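## Task

Rotate the selector to JOB, then get the machine to register exactly these keys, once each, in this sequence and nothing else: 45, 35, 53, 55, 33, 54, 34, 44, 43. Only the registered key matters, and it can differ from the key physically pressed. The machine begins in TEACH, where presses are not counted but light up the registered key (labels sit under each key). JOB cannot be undone, and keys stop lighting in JOB. The result must hold without the robot holding anything in place.

## Robot and tools

Robot: one Kinova Gen3 arm with seven revolute joints and a Robotiq 2F-85 two-finger gripper. There is only this single arm, so every command row covers the whole robot.

Frames: the scene frame has its origin on the tabletop directly beneath the arm base, +z upward, and +y pointing left when facing along +x. The base itself may be slightly tilted. Cameras cam_head_left and cam_head_right are fixed overhead views with given calibration in this frame; cam_wrist rides on the wrist and its pose is not supplied. All images are 504x504 pixels.

Strategy for the keypad: while the machine is in TEACH, press keys and watch which key lights up to learn how pressed keys map to registered keys. Once the mapping you need is known, turn the selector to JOB, then press the physical keys that produce the required registered sequence, each once, with no extra or accidental presses. Do not leave the gripper holding the selector or a key at the end; the state must persist on its own.

Tool execute_actions. Argument actions is a list holding zero or one item. An empty list just returns the current state. A move item is {"rows": [...], "steps": n}, n from 1 to 15 (default 15), each step lasting 1/30 s; rows holds 1 to 15 rows, one applied per step, and the final row repeats if rows run out. A wait item is {"steps": n} with n up to 300, counted from the previous result, including your reply time. Optional pictures (true/false) controls whether images come back.
Each row is exactly 9 numbers in this order: joint_1 (waist), joint_2 (shoulder), joint_3 (upper arm roll), joint_4 (elbow), joint_5 (forearm roll), joint_6 (wrist pitch), joint_7 (wrist roll), gripper position, gripper speed. The first seven are absolute target angles in radians, in the same convention as the Joint positions line, not offsets. Stated ranges: waist, upper arm roll, forearm roll and wrist roll -69.115 to 69.115; shoulder -2.250 to 2.250; elbow -2.580 to 2.580; wrist pitch -2.100 to 2.100. True ends may differ by up to 0.013 rad. A target beyond an end by more than 0.013 and beyond the last reported angle gets the whole call refused (nothing is sent). A target past the real end is clipped there, and the result then says "joint sent to its limit"; absence of that line does not prove more room exists.
Gripper position is an absolute setting in [-1, 1]: +1 fully open (85 mm), 0 roughly 41 mm, pads touching near -0.8, and -1 closes until blocked. Gripper speed in [-1, 1]: about 20 mm/s at -1, 85 at 0, 150 at +1. Full closing force is fixed by the arm at roughly 190-235 N per pad. Fingertips travel about 13 mm further from the wrist as they close, so keep clearance over surfaces. Fingers stay put until the position number changes by 0.01 or more, but may close further on their own if a grasped object slips or yields.

Motion behaviour: joints are speed- and acceleration-limited and coordinated to arrive together; a reversal stops them together. Per step, each joint target is held within 0.304 rad (first four joints) or 0.266 rad (last three) of its measured angle, and if the targets would shift the gripper more than 70 mm from where it is, all are scaled back. So large moves take several calls, and a result may arrive before the arm has reached the goal. Between calls the arm keeps heading for the last row sent until it has nearly stopped or a step was HELD.

Result lines: Joint positions and Joint velocities list the seven joints in row order (rad, rad/s). position_measured_pct is about 50 - 50 x gripper position, 0 when fully open; stopping below about 90 short of the request means something is gripped or blocking, around 90 or more means the pads met. "joint command not followed" means the clearance check (which treats mounts and posts as part of the arm) altered or blocked targets; HELD marks steps where your row was not fully sent. MOTOR HOT appears from 60 °C; at 75 °C an OVER-TEMPERATURE FAULT makes the arm sag. A torque fault happens if contact torque hits a load limit (47.5 N m for the first four joints, 29.9 N m for the last three, held weight included): the arm halts for 10 s and drops the rest of the call.

Avoid: jabbing keys hard or slamming into the panel, pressing so hard a torque fault occurs, brushing neighbouring keys, knocking things over, and stopping the arm needlessly. Press with modest, controlled approaches and retract after each press.

Tool zoom_image: camera (cam_head_left, cam_head_right or cam_wrist) and region [x0, y0, x1, y1] in pixels of that camera's latest image, top-left origin, at most 504 by 504; useful to read key labels and lit keys.

Tool read_manual: optional section, only "licences"; returns licence text and does not move anything.

Tool finished_scene: scene (1 or 2) ends that scene permanently, grades it, and starts the next, whose task appears in its result. Call it only when the selector is in JOB and the full sequence is registered.

Each tool is called after "Call:" by a JSON object that holds its "name" and its "arguments".

## Session

Call:
{"name": "execute_actions", "arguments": {"actions": []}}

Scene clock: 0.00 s of 4800.00 s.
position_measured_pct=0.0
Joint positions: [-1.049  1.032  0.3    2.483  2.695  1.618 -0.398]
Joint velocities: [-0.    -0.    -0.    -0.001 -0.    -0.    -0.   ]
Motor temperatures (°C, as the motors report them): [32 30 28 30 37 36 39]

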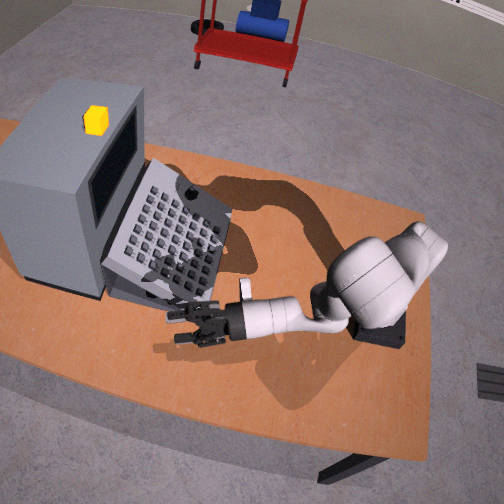

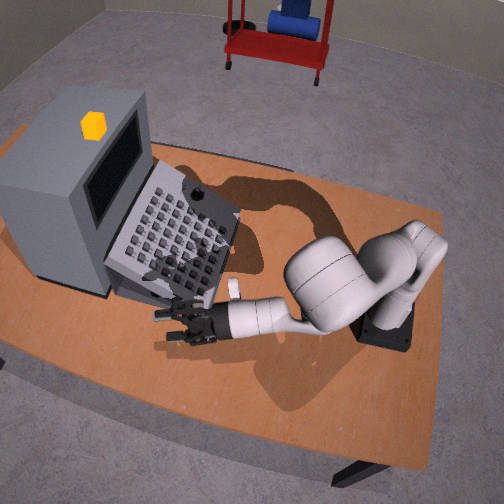

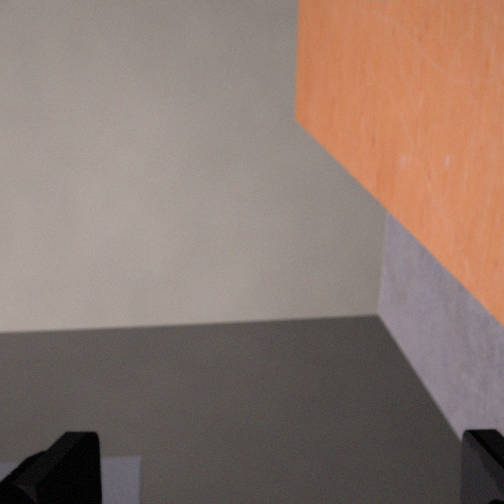

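Call:
{"name": "zoom_image", "arguments": {"camera": "cam_head_left", "region": [90, 150, 250, 310]}}

Call:
{"name": "zoom_image", "arguments": {"camera": "cam_head_right", "region": [90, 150, 250, 310]}}

Call:
{"name": "zoom_image", "arguments": {"camera": "cam_head_right", "region": [300, 200, 480, 380]}}

Region (90, 150, 250, 310) of cam_head_left's 504x504 image, scaled by 3.150, with more detail than that image has.

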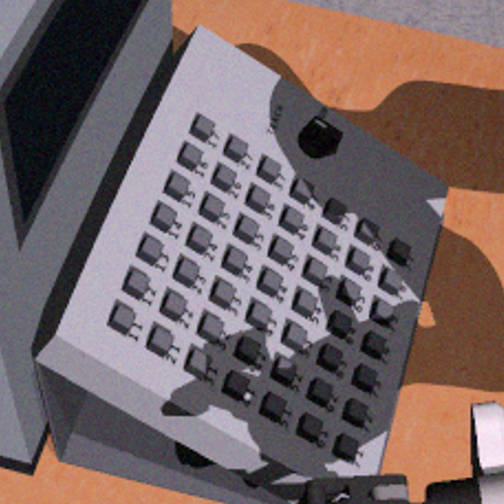

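Region (90, 150, 250, 310) of cam_head_right's 504x504 image, scaled by 3.150, with more detail than that image has.

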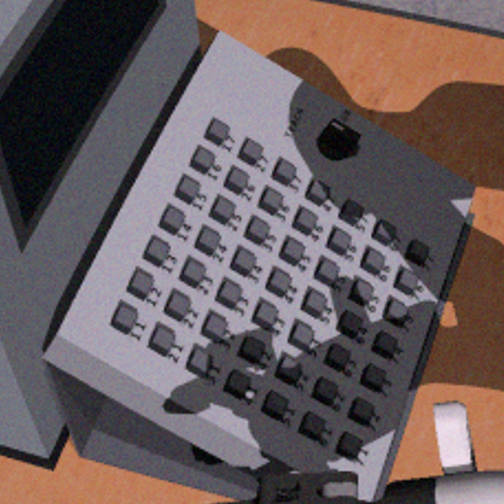

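Region (300, 200, 480, 380) of cam_head_right's 504x504 image, scaled by 2.800, with more detail than that image has.

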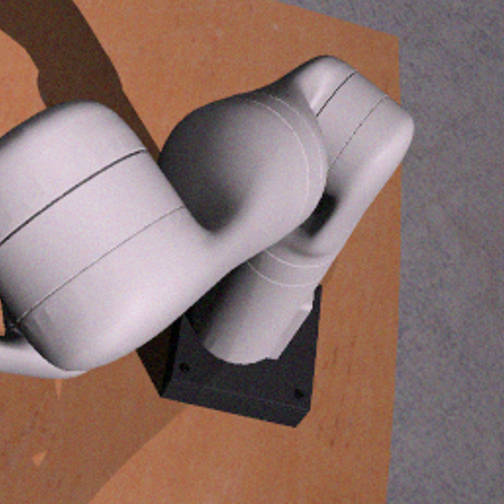

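Call:
{"name": "execute_actions", "arguments": {"actions": [{"rows":[[-1.0,0.3,0.0,2.111,3.0,1.0,0.3,-1,0]],"steps":15}], "pictures": false}}

Call:
{"name": "execute_actions", "arguments": {"actions": [{"steps":15}], "pictures": false}}

Call:
{"name": "execute_actions", "arguments": {"actions": [{"rows":[[0.021,0.3,0.0,2.111,3.1416,-0.155,1.571,-1,0]],"steps":15}], "pictures": false}}

Call:
{"name": "execute_actions", "arguments": {"actions": [{"steps":75}]}}

Scene clock: 40.60 s of 4800.00 s.
position_measured_pct=36.9
Joint positions: [-1.016  0.736  0.103  2.246  2.892  1.364 -0.147]
Joint velocities: [ 0.043 -0.784 -0.31  -0.404  0.325 -0.686  0.683]
Motor temperatures (°C, as the motors report them): [32 31 28 30 37 36 39]
Steps of this call (steps 1 to 90: nothing new was sent; then 37.10 s passed at rest; steps 91 to 105: all 15 steps of this action). Readings (joint positions | what the end effector reports):
91: [-1.048 1.031 0.299 2.483 2.696 1.617 -0.398] | position_measured_pct=0.0
92: [-1.047 1.024 0.294 2.478 2.700 1.612 -0.393] | position_measured_pct=0.4
94: [-1.041 0.993 0.269 2.451 2.722 1.588 -0.370] | position_measured_pct=4.8
98: [-1.029 0.905 0.195 2.366 2.796 1.512 -0.295] | position_measured_pct=15.9
105: the state above

Scene clock: 41.10 s of 4800.00 s.
position_measured_pct=81.7
Joint positions: [-1.001  0.331  0.005  2.117  2.995  1.024  0.267]
Joint velocities: [ 0.013 -0.474 -0.106 -0.142  0.112 -0.404  0.612]
Motor temperatures (°C, as the motors report them): [32 31 28 30 37 36 39]
Steps of this call (steps 1 to 15: the robot went on to your last target). Readings (joint positions | what the end effector reports):
1: [-1.015 0.710 0.093 2.233 2.903 1.341 -0.124] | position_measured_pct=40.1
2: [-1.014 0.683 0.084 2.221 2.912 1.317 -0.100] | position_measured_pct=42.9
4: [-1.011 0.627 0.067 2.200 2.929 1.268 -0.052] | position_measured_pct=48.8
8: [-1.008 0.513 0.042 2.166 2.956 1.171 0.052] | position_measured_pct=60.7
15: the state above

Scene clock: 41.60 s of 4800.00 s.
position_measured_pct=91.3
Joint positions: [-0.682  0.303  0.     2.111  3.101  0.706  0.597]
Joint velocities: [ 0.753 -0.006  0.001 -0.001  0.116 -0.661  0.662]
Motor temperatures (°C, as the motors report them): [32 31 28 30 37 36 39]
Steps of this call (steps 1 to 15: all 15 steps of this action). Readings (joint positions | what the end effector reports):
1: [-1.000 0.318 0.002 2.113 2.998 1.011 0.286] | position_measured_pct=84.9
2: [-0.993 0.310 0.000 2.112 3.004 0.996 0.306] | position_measured_pct=87.7
4: [-0.963 0.307 -0.001 2.111 3.022 0.954 0.350] | position_measured_pct=91.3
8: [-0.860 0.305 0.000 2.112 3.061 0.863 0.440] | position_measured_pct=91.3
15: the state above

Scene clock: 44.10 s of 4800.00 s.
position_measured_pct=91.3
Joint positions: [ 0.021  0.3    0.     2.111  3.142 -0.155  1.571]
Joint velocities: [-0.     0.002 -0.    -0.001 -0.     0.    -0.   ]
Motor temperatures (°C, as the motors report them): [32 31 28 30 37 36 39]
Steps of this call (steps 1 to 60: the robot went on to your last target; steps 61 to 75: nothing new was sent). Readings (joint positions | what the end effector reports):
1: [-0.657 0.303 0.000 2.111 3.105 0.684 0.619] | position_measured_pct=91.3
2: [-0.631 0.303 0.000 2.111 3.108 0.662 0.641] | position_measured_pct=91.3
4: [-0.582 0.303 0.000 2.111 3.114 0.618 0.684] | position_measured_pct=91.3
8: [-0.482 0.302 0.000 2.111 3.123 0.531 0.772] | position_measured_pct=91.3
75: the state above
The arm was judged still, so your last target was given up. Only a new action makes it travel on or press farther. Fingers that are still opening or closing keep moving.

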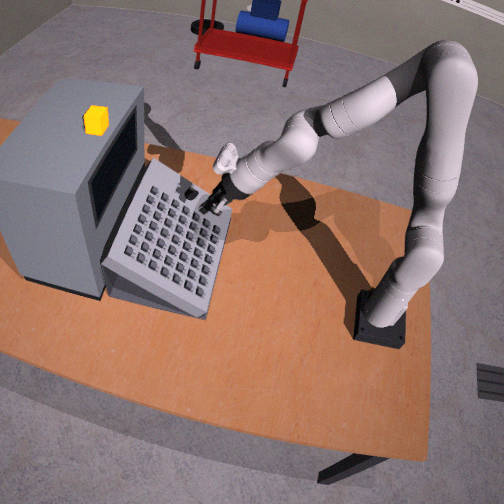

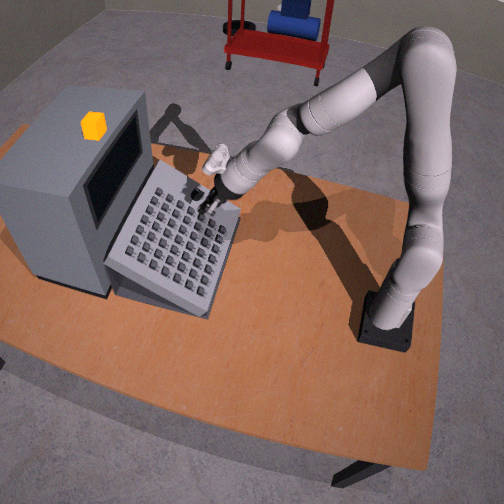

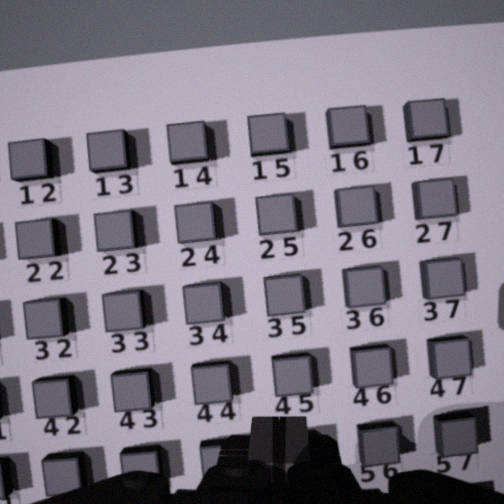

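Call:
{"name": "execute_actions", "arguments": {"actions": [{"rows":[[0.021,0.5175,0.0,2.0548,3.1416,0.006,1.47,-1,0]],"steps":15}], "pictures": false}}

Call:
{"name": "execute_actions", "arguments": {"actions": [{"steps":10}]}}

Call:
{"name": "zoom_image", "arguments": {"camera": "cam_head_left", "region": [130, 160, 250, 280]}}

Scene clock: 57.50 s of 4800.00 s.
position_measured_pct=91.3
Joint positions: [ 0.021  0.512 -0.     2.055  3.142  0.006  1.47 ]
Joint velocities: [ 0.001  0.041 -0.001 -0.004  0.001  0.003 -0.001]
Motor temperatures (°C, as the motors report them): [32 31 28 30 37 36 39]
Steps of this call (steps 1 to 90: nothing new was sent; then 9.90 s passed at rest; steps 91 to 105: all 15 steps of this action). Readings (joint positions | what the end effector reports):
91: [0.021 0.301 0.000 2.111 3.142 -0.154 1.571] | position_measured_pct=91.3
92: [0.021 0.308 0.000 2.109 3.142 -0.150 1.568] | position_measured_pct=91.3
94: [0.021 0.338 0.000 2.102 3.142 -0.131 1.556] | position_measured_pct=91.3
98: [0.021 0.450 0.000 2.073 3.142 -0.048 1.504] | position_measured_pct=91.3
105: the state above

Scene clock: 57.83 s of 4800.00 s.
position_measured_pct=91.3
Joint positions: [ 0.021  0.517 -0.     2.055  3.142  0.006  1.47 ]
Joint velocities: [ 0.     0.002 -0.002 -0.001 -0.    -0.     0.001]
Motor temperatures (°C, as the motors report them): [32 31 28 30 37 36 39]
Steps of this call (steps 1 to 10: the robot went on to your last target). Readings (joint positions | what the end effector reports):
1: [0.021 0.514 -0.000 2.055 3.142 0.006 1.470] | position_measured_pct=91.3
2: [0.021 0.515 -0.000 2.055 3.142 0.006 1.470] | position_measured_pct=91.3
4: [0.021 0.516 -0.000 2.055 3.142 0.006 1.470] | position_measured_pct=91.3
8: [0.021 0.517 -0.000 2.055 3.142 0.006 1.470] | position_measured_pct=91.3
10: the state above

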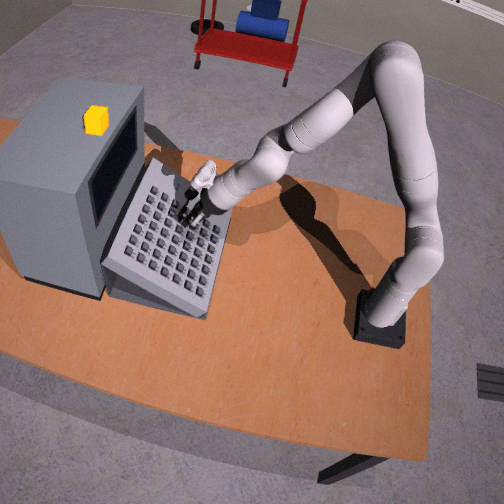

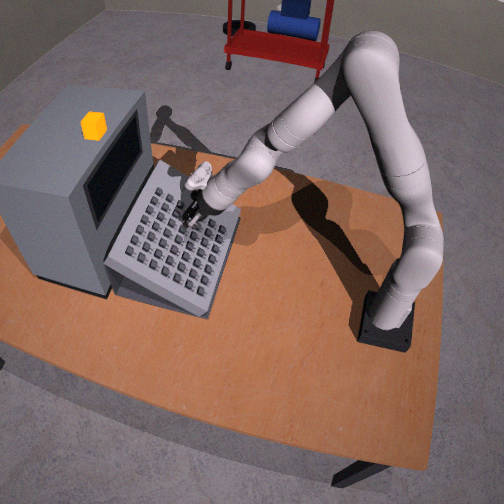

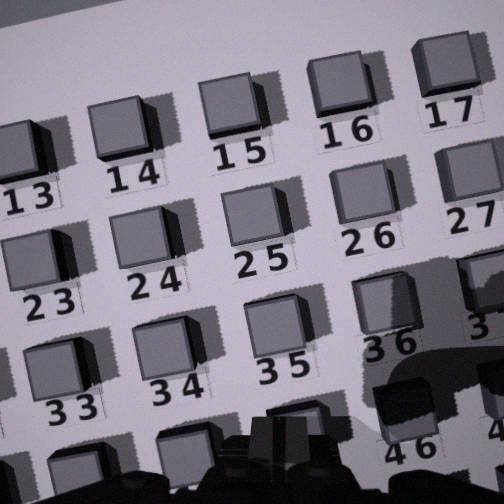

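Region (130, 160, 250, 280) of cam_head_left's 504x504 image, scaled by 4.200, with more detail than that image has.

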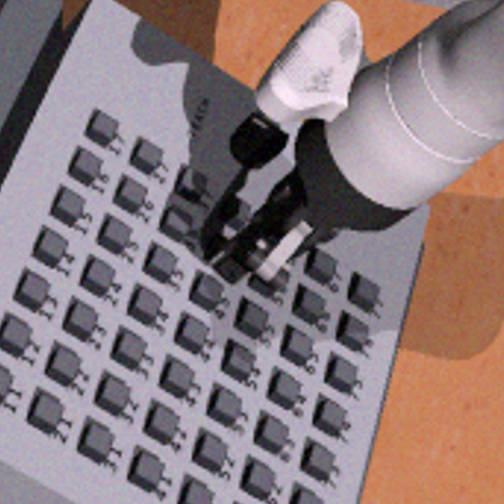

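Call:
{"name": "execute_actions", "arguments": {"actions": [{"rows":[[0.021,0.5835,0.0,2.0265,3.1416,0.044,1.68,-1,0]],"steps":15}], "pictures": false}}

Call:
{"name": "execute_actions", "arguments": {"actions": [{"steps":8}]}}

Call:
{"name": "zoom_image", "arguments": {"camera": "cam_head_left", "region": [140, 180, 230, 270]}}

Scene clock: 70.70 s of 4800.00 s.
position_measured_pct=91.3
Joint positions: [0.021 0.583 0.    2.027 3.142 0.044 1.68 ]
Joint velocities: [ 0.     0.01   0.     0.    -0.    -0.001 -0.   ]
Motor temperatures (°C, as the motors report them): [32 31 28 30 37 36 39]
Steps of this call (steps 1 to 15: the robot went on to your last target; steps 16 to 90: nothing new was sent; then 9.37 s passed at rest; steps 91 to 105: all 15 steps of this action). Readings (joint positions | what the end effector reports):
91: [0.021 0.518 0.000 2.055 3.142 0.006 1.471] | position_measured_pct=91.3
92: [0.021 0.522 0.000 2.053 3.142 0.008 1.481] | position_measured_pct=91.3
94: [0.021 0.541 0.000 2.046 3.142 0.017 1.532] | position_measured_pct=91.3
98: [0.021 0.578 -0.000 2.029 3.142 0.041 1.665] | position_measured_pct=91.3
105: the state above

Scene clock: 70.97 s of 4800.00 s.
position_measured_pct=91.3
Joint positions: [0.021 0.583 0.    2.027 3.142 0.044 1.68 ]
Joint velocities: [ 0.     0.001 -0.002 -0.002 -0.    -0.001  0.   ]
Motor temperatures (°C, as the motors report them): [32 31 28 30 37 36 39]
Steps of this call (steps 1 to 8: the robot went on to your last target). Readings (joint positions | what the end effector reports):
1: [0.021 0.583 0.000 2.027 3.142 0.044 1.680] | position_measured_pct=91.3
2: [0.021 0.583 0.000 2.027 3.142 0.044 1.680] | position_measured_pct=91.3
4: [0.021 0.583 0.000 2.027 3.142 0.044 1.680] | position_measured_pct=91.3
8: the state above

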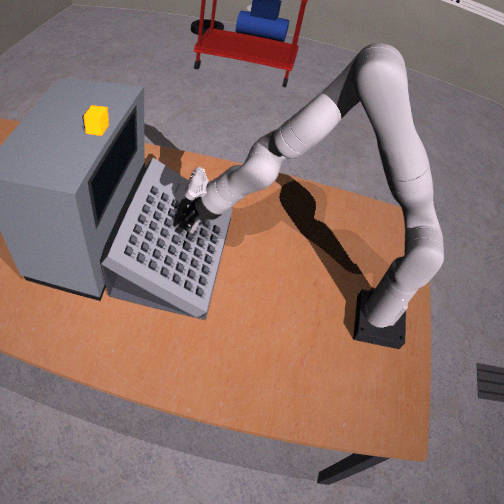

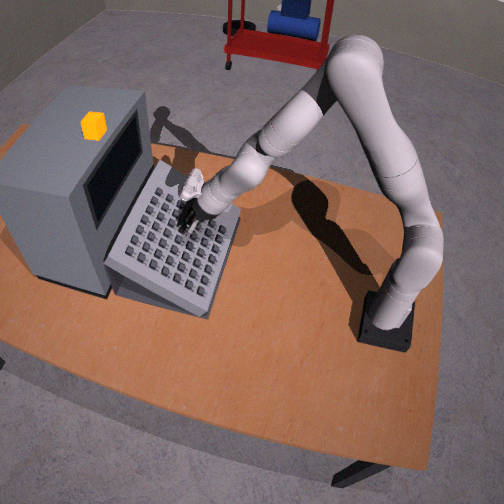

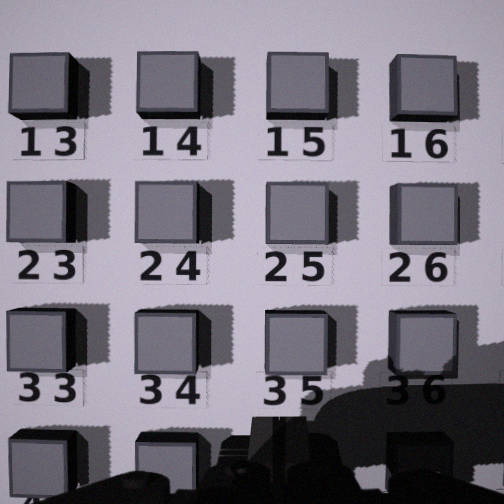

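Region (140, 180, 230, 270) of cam_head_left's 504x504 image, scaled by 5.600, with more detail than that image has.

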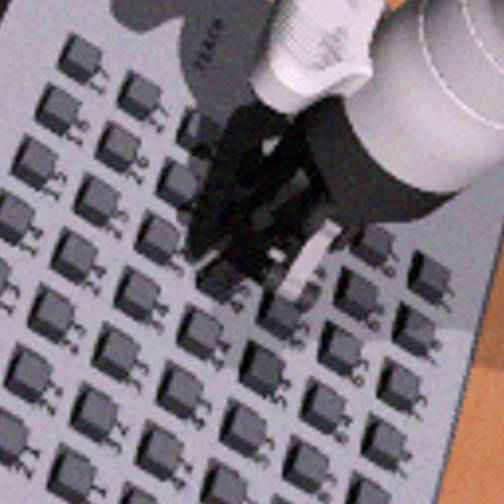

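Call:
{"name": "execute_actions", "arguments": {"actions": [{"rows":[[0.029,0.5835,0.0,2.0424,3.1416,0.06,1.68,-1,0],[0.029,0.5835,0.0,2.0424,3.1416,0.06,1.68,-1,0],[0.029,0.5835,0.0,2.0424,3.1416,0.06,1.68,-1,0],[0.029,0.5835,0.0,2.0424,3.1416,0.06,1.68,-1,0],[0.029,0.5887,0.0,2.04,3.1416,0.0628,1.68,-1,0],[0.029,0.5939,0.0,2.0376,3.1416,0.0656,1.68,-1,0],[0.029,0.599,0.0,2.0352,3.1416,0.0683,1.68,-1,0],[0.029,0.6042,0.0,2.0328,3.1416,0.0711,1.68,-1,0]],"steps":15}]}}

Scene clock: 80.10 s of 4800.00 s.
position_measured_pct=91.3
Joint positions: [ 0.029  0.603 -0.     2.034  3.142  0.07   1.68 ]
Joint velocities: [ 0.    -0.002  0.     0.    -0.     0.001  0.   ]
Motor temperatures (°C, as the motors report them): [32 31 28 30 37 36 39]
Steps of this call (steps 1 to 15: the robot went on to your last target; steps 16 to 90: nothing new was sent; then 5.63 s passed at rest; steps 91 to 105: all 15 steps of this action). Readings (joint positions | what the end effector reports):
91: [0.022 0.583 -0.000 2.027 3.142 0.045 1.680] | position_measured_pct=91.3
92: [0.025 0.583 -0.001 2.032 3.142 0.050 1.680] | position_measured_pct=91.3
94: [0.028 0.583 0.000 2.041 3.142 0.058 1.680] | position_measured_pct=91.3
98: [0.029 0.597 0.000 2.036 3.142 0.067 1.680] | position_measured_pct=91.3
105: the state above

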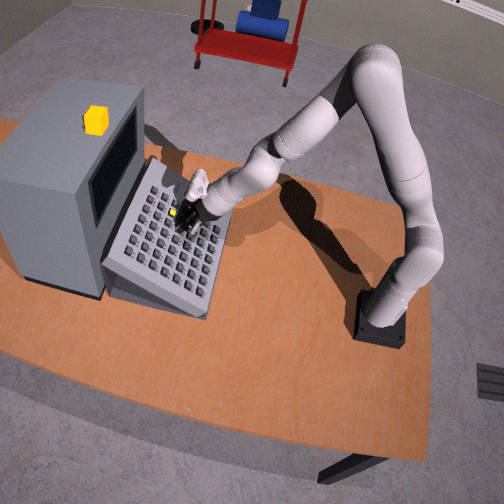

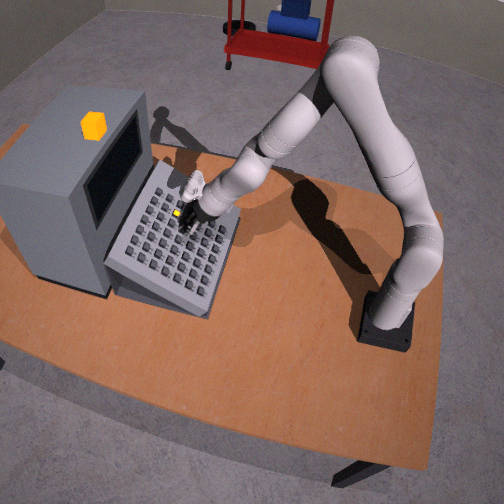

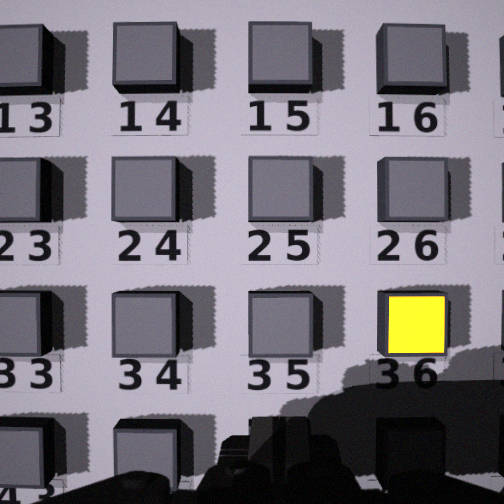

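Call:
{"name": "execute_actions", "arguments": {"actions": [{"rows":[[0.029,0.575,0.0,2.046,3.1416,0.056,1.68,-1,0],[0.029,0.575,0.0,2.046,3.1416,0.056,1.68,-1,0],[0.029,0.575,0.0,2.046,3.1416,0.056,1.68,-1,0],[0.029,0.575,0.0,2.046,3.1416,0.056,1.68,-1,0],[0.029,0.575,0.0,2.046,3.1416,0.056,1.68,-1,0],[-0.0267,0.581,0.0,2.163,3.1416,0.1785,1.63,-1,0]],"steps":15}], "pictures": false}}

Call:
{"name": "execute_actions", "arguments": {"actions": [{"rows":[[-0.0267,0.581,0.0,2.163,3.1416,0.1785,1.63,-1,0],[-0.0267,0.587,0.0,2.160,3.1416,0.1815,1.63,-1,0],[-0.0267,0.593,0.0,2.157,3.1416,0.1845,1.63,-1,0],[-0.0267,0.598,0.0,2.1548,3.1416,0.187,1.63,-1,0],[-0.0267,0.602,0.0,2.1528,3.1416,0.189,1.63,-1,0],[-0.0267,0.6063,0.0,2.1507,3.1416,0.1912,1.63,-1,0]],"steps":13}]}}

Scene clock: 96.37 s of 4800.00 s.
position_measured_pct=91.3
Joint positions: [-0.024  0.582 -0.001  2.162  3.142  0.177  1.63 ]
Joint velocities: [-0.008  0.     0.016  0.026 -0.002  0.042 -0.011]
Motor temperatures (°C, as the motors report them): [32 31 28 30 37 36 39]
Steps of this call (steps 1 to 15: the robot went on to your last target; steps 16 to 90: nothing new was sent; then 12.77 s passed at rest; steps 91 to 105: all 15 steps of this action). Readings (joint positions | what the end effector reports):
91: [0.029 0.601 -0.000 2.034 3.142 0.070 1.680] | position_measured_pct=91.3
92: [0.029 0.595 -0.000 2.037 3.142 0.067 1.680] | position_measured_pct=91.3
94: [0.029 0.578 0.000 2.044 3.142 0.059 1.680] | position_measured_pct=91.3
98: [0.019 0.578 0.001 2.062 3.142 0.075 1.673] | position_measured_pct=91.3
105: the state above

Scene clock: 96.80 s of 4800.00 s.
position_measured_pct=91.3
Joint positions: [-0.026  0.605  0.     2.152  3.142  0.191  1.63 ]
Joint velocities: [-0.     0.002  0.001 -0.001 -0.001  0.001  0.   ]
Motor temperatures (°C, as the motors report them): [32 31 28 30 37 36 39]
Steps of this call (steps 1 to 13: all 13 steps of this action). Readings (joint positions | what the end effector reports):
1: [-0.024 0.581 -0.000 2.163 3.142 0.178 1.630] | position_measured_pct=91.3
2: [-0.025 0.583 -0.000 2.162 3.142 0.179 1.630] | position_measured_pct=91.3
4: [-0.026 0.592 0.000 2.158 3.142 0.183 1.630] | position_measured_pct=91.3
8: [-0.026 0.605 0.000 2.152 3.142 0.190 1.630] | position_measured_pct=91.3
13: the state above

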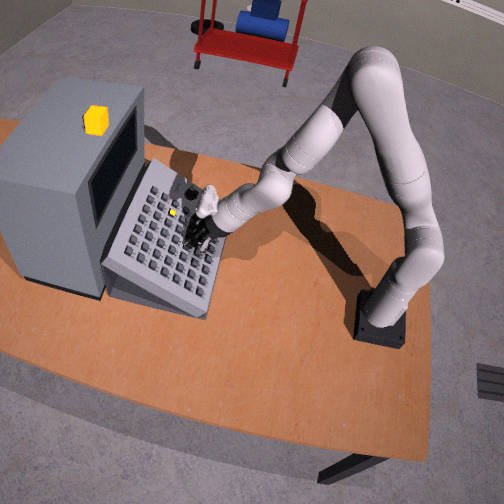

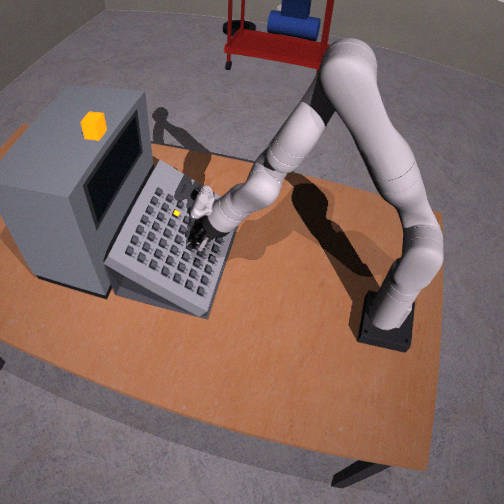

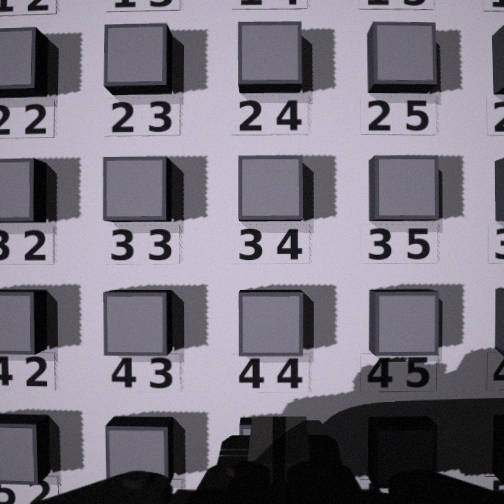

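Call:
{"name": "execute_actions", "arguments": {"actions": [{"rows":[[-0.0267,0.609,0.0,2.1494,3.1416,0.1926,1.63,-1,0],[-0.0267,0.609,0.0,2.1494,3.1416,0.1926,1.63,-1,0],[-0.0267,0.6119,0.0,2.148,3.1416,0.194,1.63,-1,0]],"steps":12}]}}

Scene clock: 100.47 s of 4800.00 s.
position_measured_pct=91.3
Joint positions: [-0.026  0.608  0.     2.151  3.142  0.192  1.63 ]
Joint velocities: [ 0.    -0.001  0.001 -0.001  0.001  0.001  0.001]
Motor temperatures (°C, as the motors report them): [32 31 28 30 37 36 39]
Steps of this call (steps 1 to 15: the robot went on to your last target; steps 16 to 90: nothing new was sent; then 0.27 s passed at rest; steps 91 to 102: all 12 steps of this action). Readings (joint positions | what the end effector reports):
91: [-0.026 0.606 0.000 2.151 3.142 0.191 1.630] | position_measured_pct=91.3
92: [-0.027 0.608 0.000 2.151 3.142 0.192 1.630] | position_measured_pct=91.3
94: [-0.026 0.608 0.000 2.151 3.142 0.192 1.630] | position_measured_pct=91.3
98: [-0.026 0.608 0.000 2.151 3.142 0.192 1.630] | position_measured_pct=91.3
102: the state above

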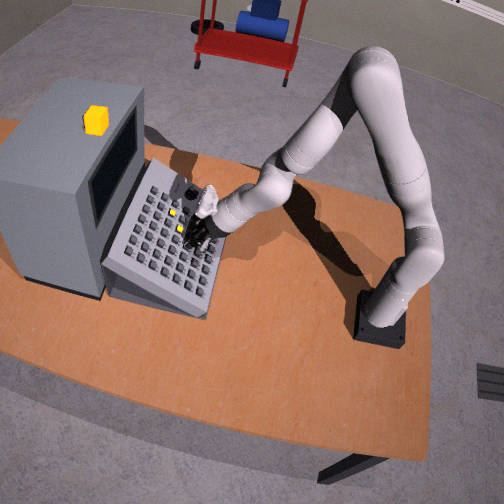

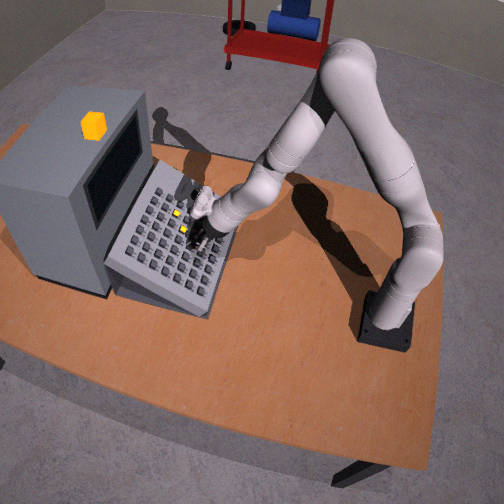

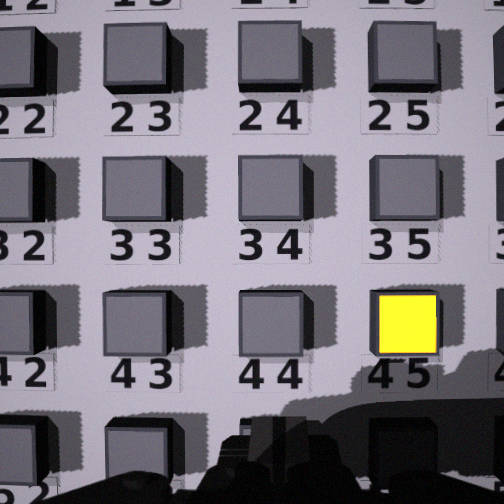

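Call:
{"name": "execute_actions", "arguments": {"actions": [{"rows":[[-0.0267,0.581,0.0,2.163,3.1416,0.1785,1.63,-1,0]],"steps":8}], "pictures": false}}

Scene clock: 107.67 s of 4800.00 s.
position_measured_pct=91.3
Joint positions: [-0.027  0.582  0.     2.163  3.142  0.178  1.63 ]
Joint velocities: [-0.001 -0.007 -0.001  0.002 -0.     0.    -0.001]
Motor temperatures (°C, as the motors report them): [32 31 28 30 37 36 39]
Steps of this call (steps 1 to 15: the robot went on to your last target; steps 16 to 90: nothing new was sent; then 3.93 s passed at rest; steps 91 to 98: all 8 steps of this action). Readings (joint positions | what the end effector reports):
91: [-0.026 0.606 0.000 2.151 3.142 0.192 1.630] | position_measured_pct=91.3
92: [-0.027 0.601 0.000 2.154 3.142 0.190 1.630] | position_measured_pct=91.3
94: [-0.027 0.583 0.000 2.161 3.142 0.182 1.630] | position_measured_pct=91.3
98: the state above

Call:
{"name": "execute_actions", "arguments": {"actions": [{"rows":[[-0.1666,0.599,0.0,2.2758,3.1416,0.3086,1.52,-1,0]],"steps":14}], "pictures": false}}

Call:
{"name": "execute_actions", "arguments": {"actions": [{"rows":[[-0.1666,0.606,0.0,2.2723,3.1416,0.3121,1.52,-1,0],[-0.1666,0.612,0.0,2.2693,3.1416,0.3151,1.52,-1,0],[-0.1666,0.618,0.0,2.2663,3.1416,0.3181,1.52,-1,0],[-0.1666,0.622,0.0,2.2643,3.1416,0.3201,1.52,-1,0],[-0.1666,0.626,0.0,2.2623,3.1416,0.3221,1.52,-1,0],[-0.1666,0.630,0.0,2.2603,3.1416,0.3241,1.52,-1,0],[-0.1666,0.6338,0.0,2.2583,3.1416,0.3261,1.52,-1,0]],"steps":13}]}}

Call:
{"name": "execute_actions", "arguments": {"actions": [{"rows":[[-0.1666,0.599,0.0,2.2758,3.1416,0.3086,1.52,-1,0]],"steps":8}], "pictures": false}}

Scene clock: 122.87 s of 4800.00 s.
position_measured_pct=91.3
Joint positions: [-0.164  0.599 -0.     2.276  3.142  0.309  1.52 ]
Joint velocities: [-0.026  0.002  0.002  0.002  0.001  0.004  0.   ]
Motor temperatures (°C, as the motors report them): [32 31 28 30 37 36 39]
Steps of this call (steps 1 to 15: the robot went on to your last target; steps 16 to 90: nothing new was sent; then 11.73 s passed at rest; steps 91 to 104: all 14 steps of this action). Readings (joint positions | what the end effector reports):
91: [-0.028 0.581 0.000 2.164 3.142 0.179 1.629] | position_measured_pct=91.3
92: [-0.035 0.582 0.001 2.168 3.141 0.185 1.626] | position_measured_pct=91.3
94: [-0.065 0.585 0.002 2.189 3.141 0.210 1.605] | position_measured_pct=91.3
98: [-0.147 0.597 -0.002 2.259 3.142 0.289 1.536] | position_measured_pct=91.3
104: the state above

Scene clock: 123.30 s of 4800.00 s.
position_measured_pct=91.3
Joint positions: [-0.166  0.629  0.     2.263  3.142  0.324  1.52 ]
Joint velocities: [-0.     0.001 -0.001  0.002  0.001  0.    -0.001]
Motor temperatures (°C, as the motors report them): [32 31 28 30 37 36 39]
Steps of this call (steps 1 to 13: all 13 steps of this action). Readings (joint positions | what the end effector reports):
1: [-0.164 0.600 -0.000 2.275 3.142 0.309 1.520] | position_measured_pct=91.3
2: [-0.165 0.605 -0.000 2.273 3.142 0.311 1.520] | position_measured_pct=91.3
4: [-0.166 0.616 -0.000 2.268 3.142 0.316 1.520] | position_measured_pct=91.3
8: [-0.166 0.629 0.000 2.262 3.142 0.324 1.520] | position_measured_pct=91.3
13: the state above

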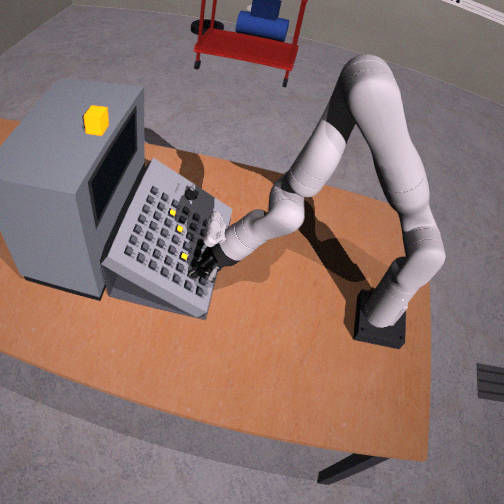

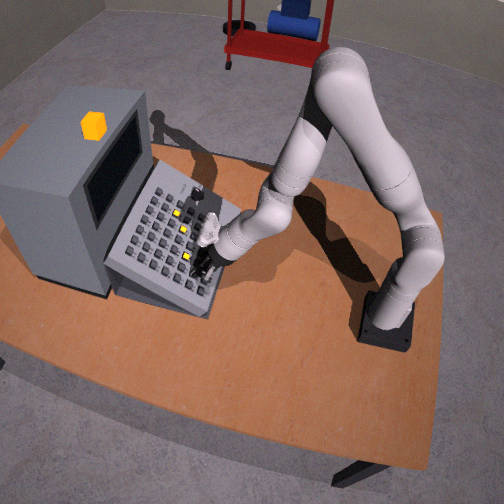

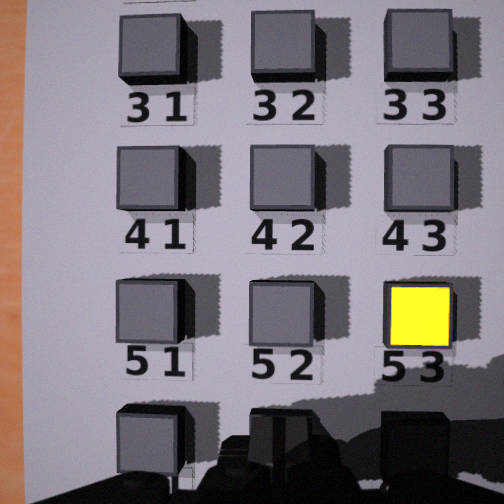

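Scene clock: 123.57 s of 4800.00 s.
position_measured_pct=91.3
Joint positions: [-0.167  0.6    0.     2.276  3.142  0.309  1.52 ]
Joint velocities: [-0.001 -0.007 -0.     0.001 -0.    -0.001  0.001]
Motor temperatures (°C, as the motors report them): [32 31 28 30 37 36 39]
Steps of this call (steps 1 to 8: all 8 steps of this action). Readings (joint positions | what the end effector reports):
1: [-0.166 0.628 0.000 2.263 3.142 0.324 1.520] | position_measured_pct=91.3
2: [-0.166 0.623 0.000 2.265 3.142 0.322 1.520] | position_measured_pct=91.3
4: [-0.166 0.603 0.000 2.273 3.142 0.313 1.520] | position_measured_pct=91.3
8: the state above


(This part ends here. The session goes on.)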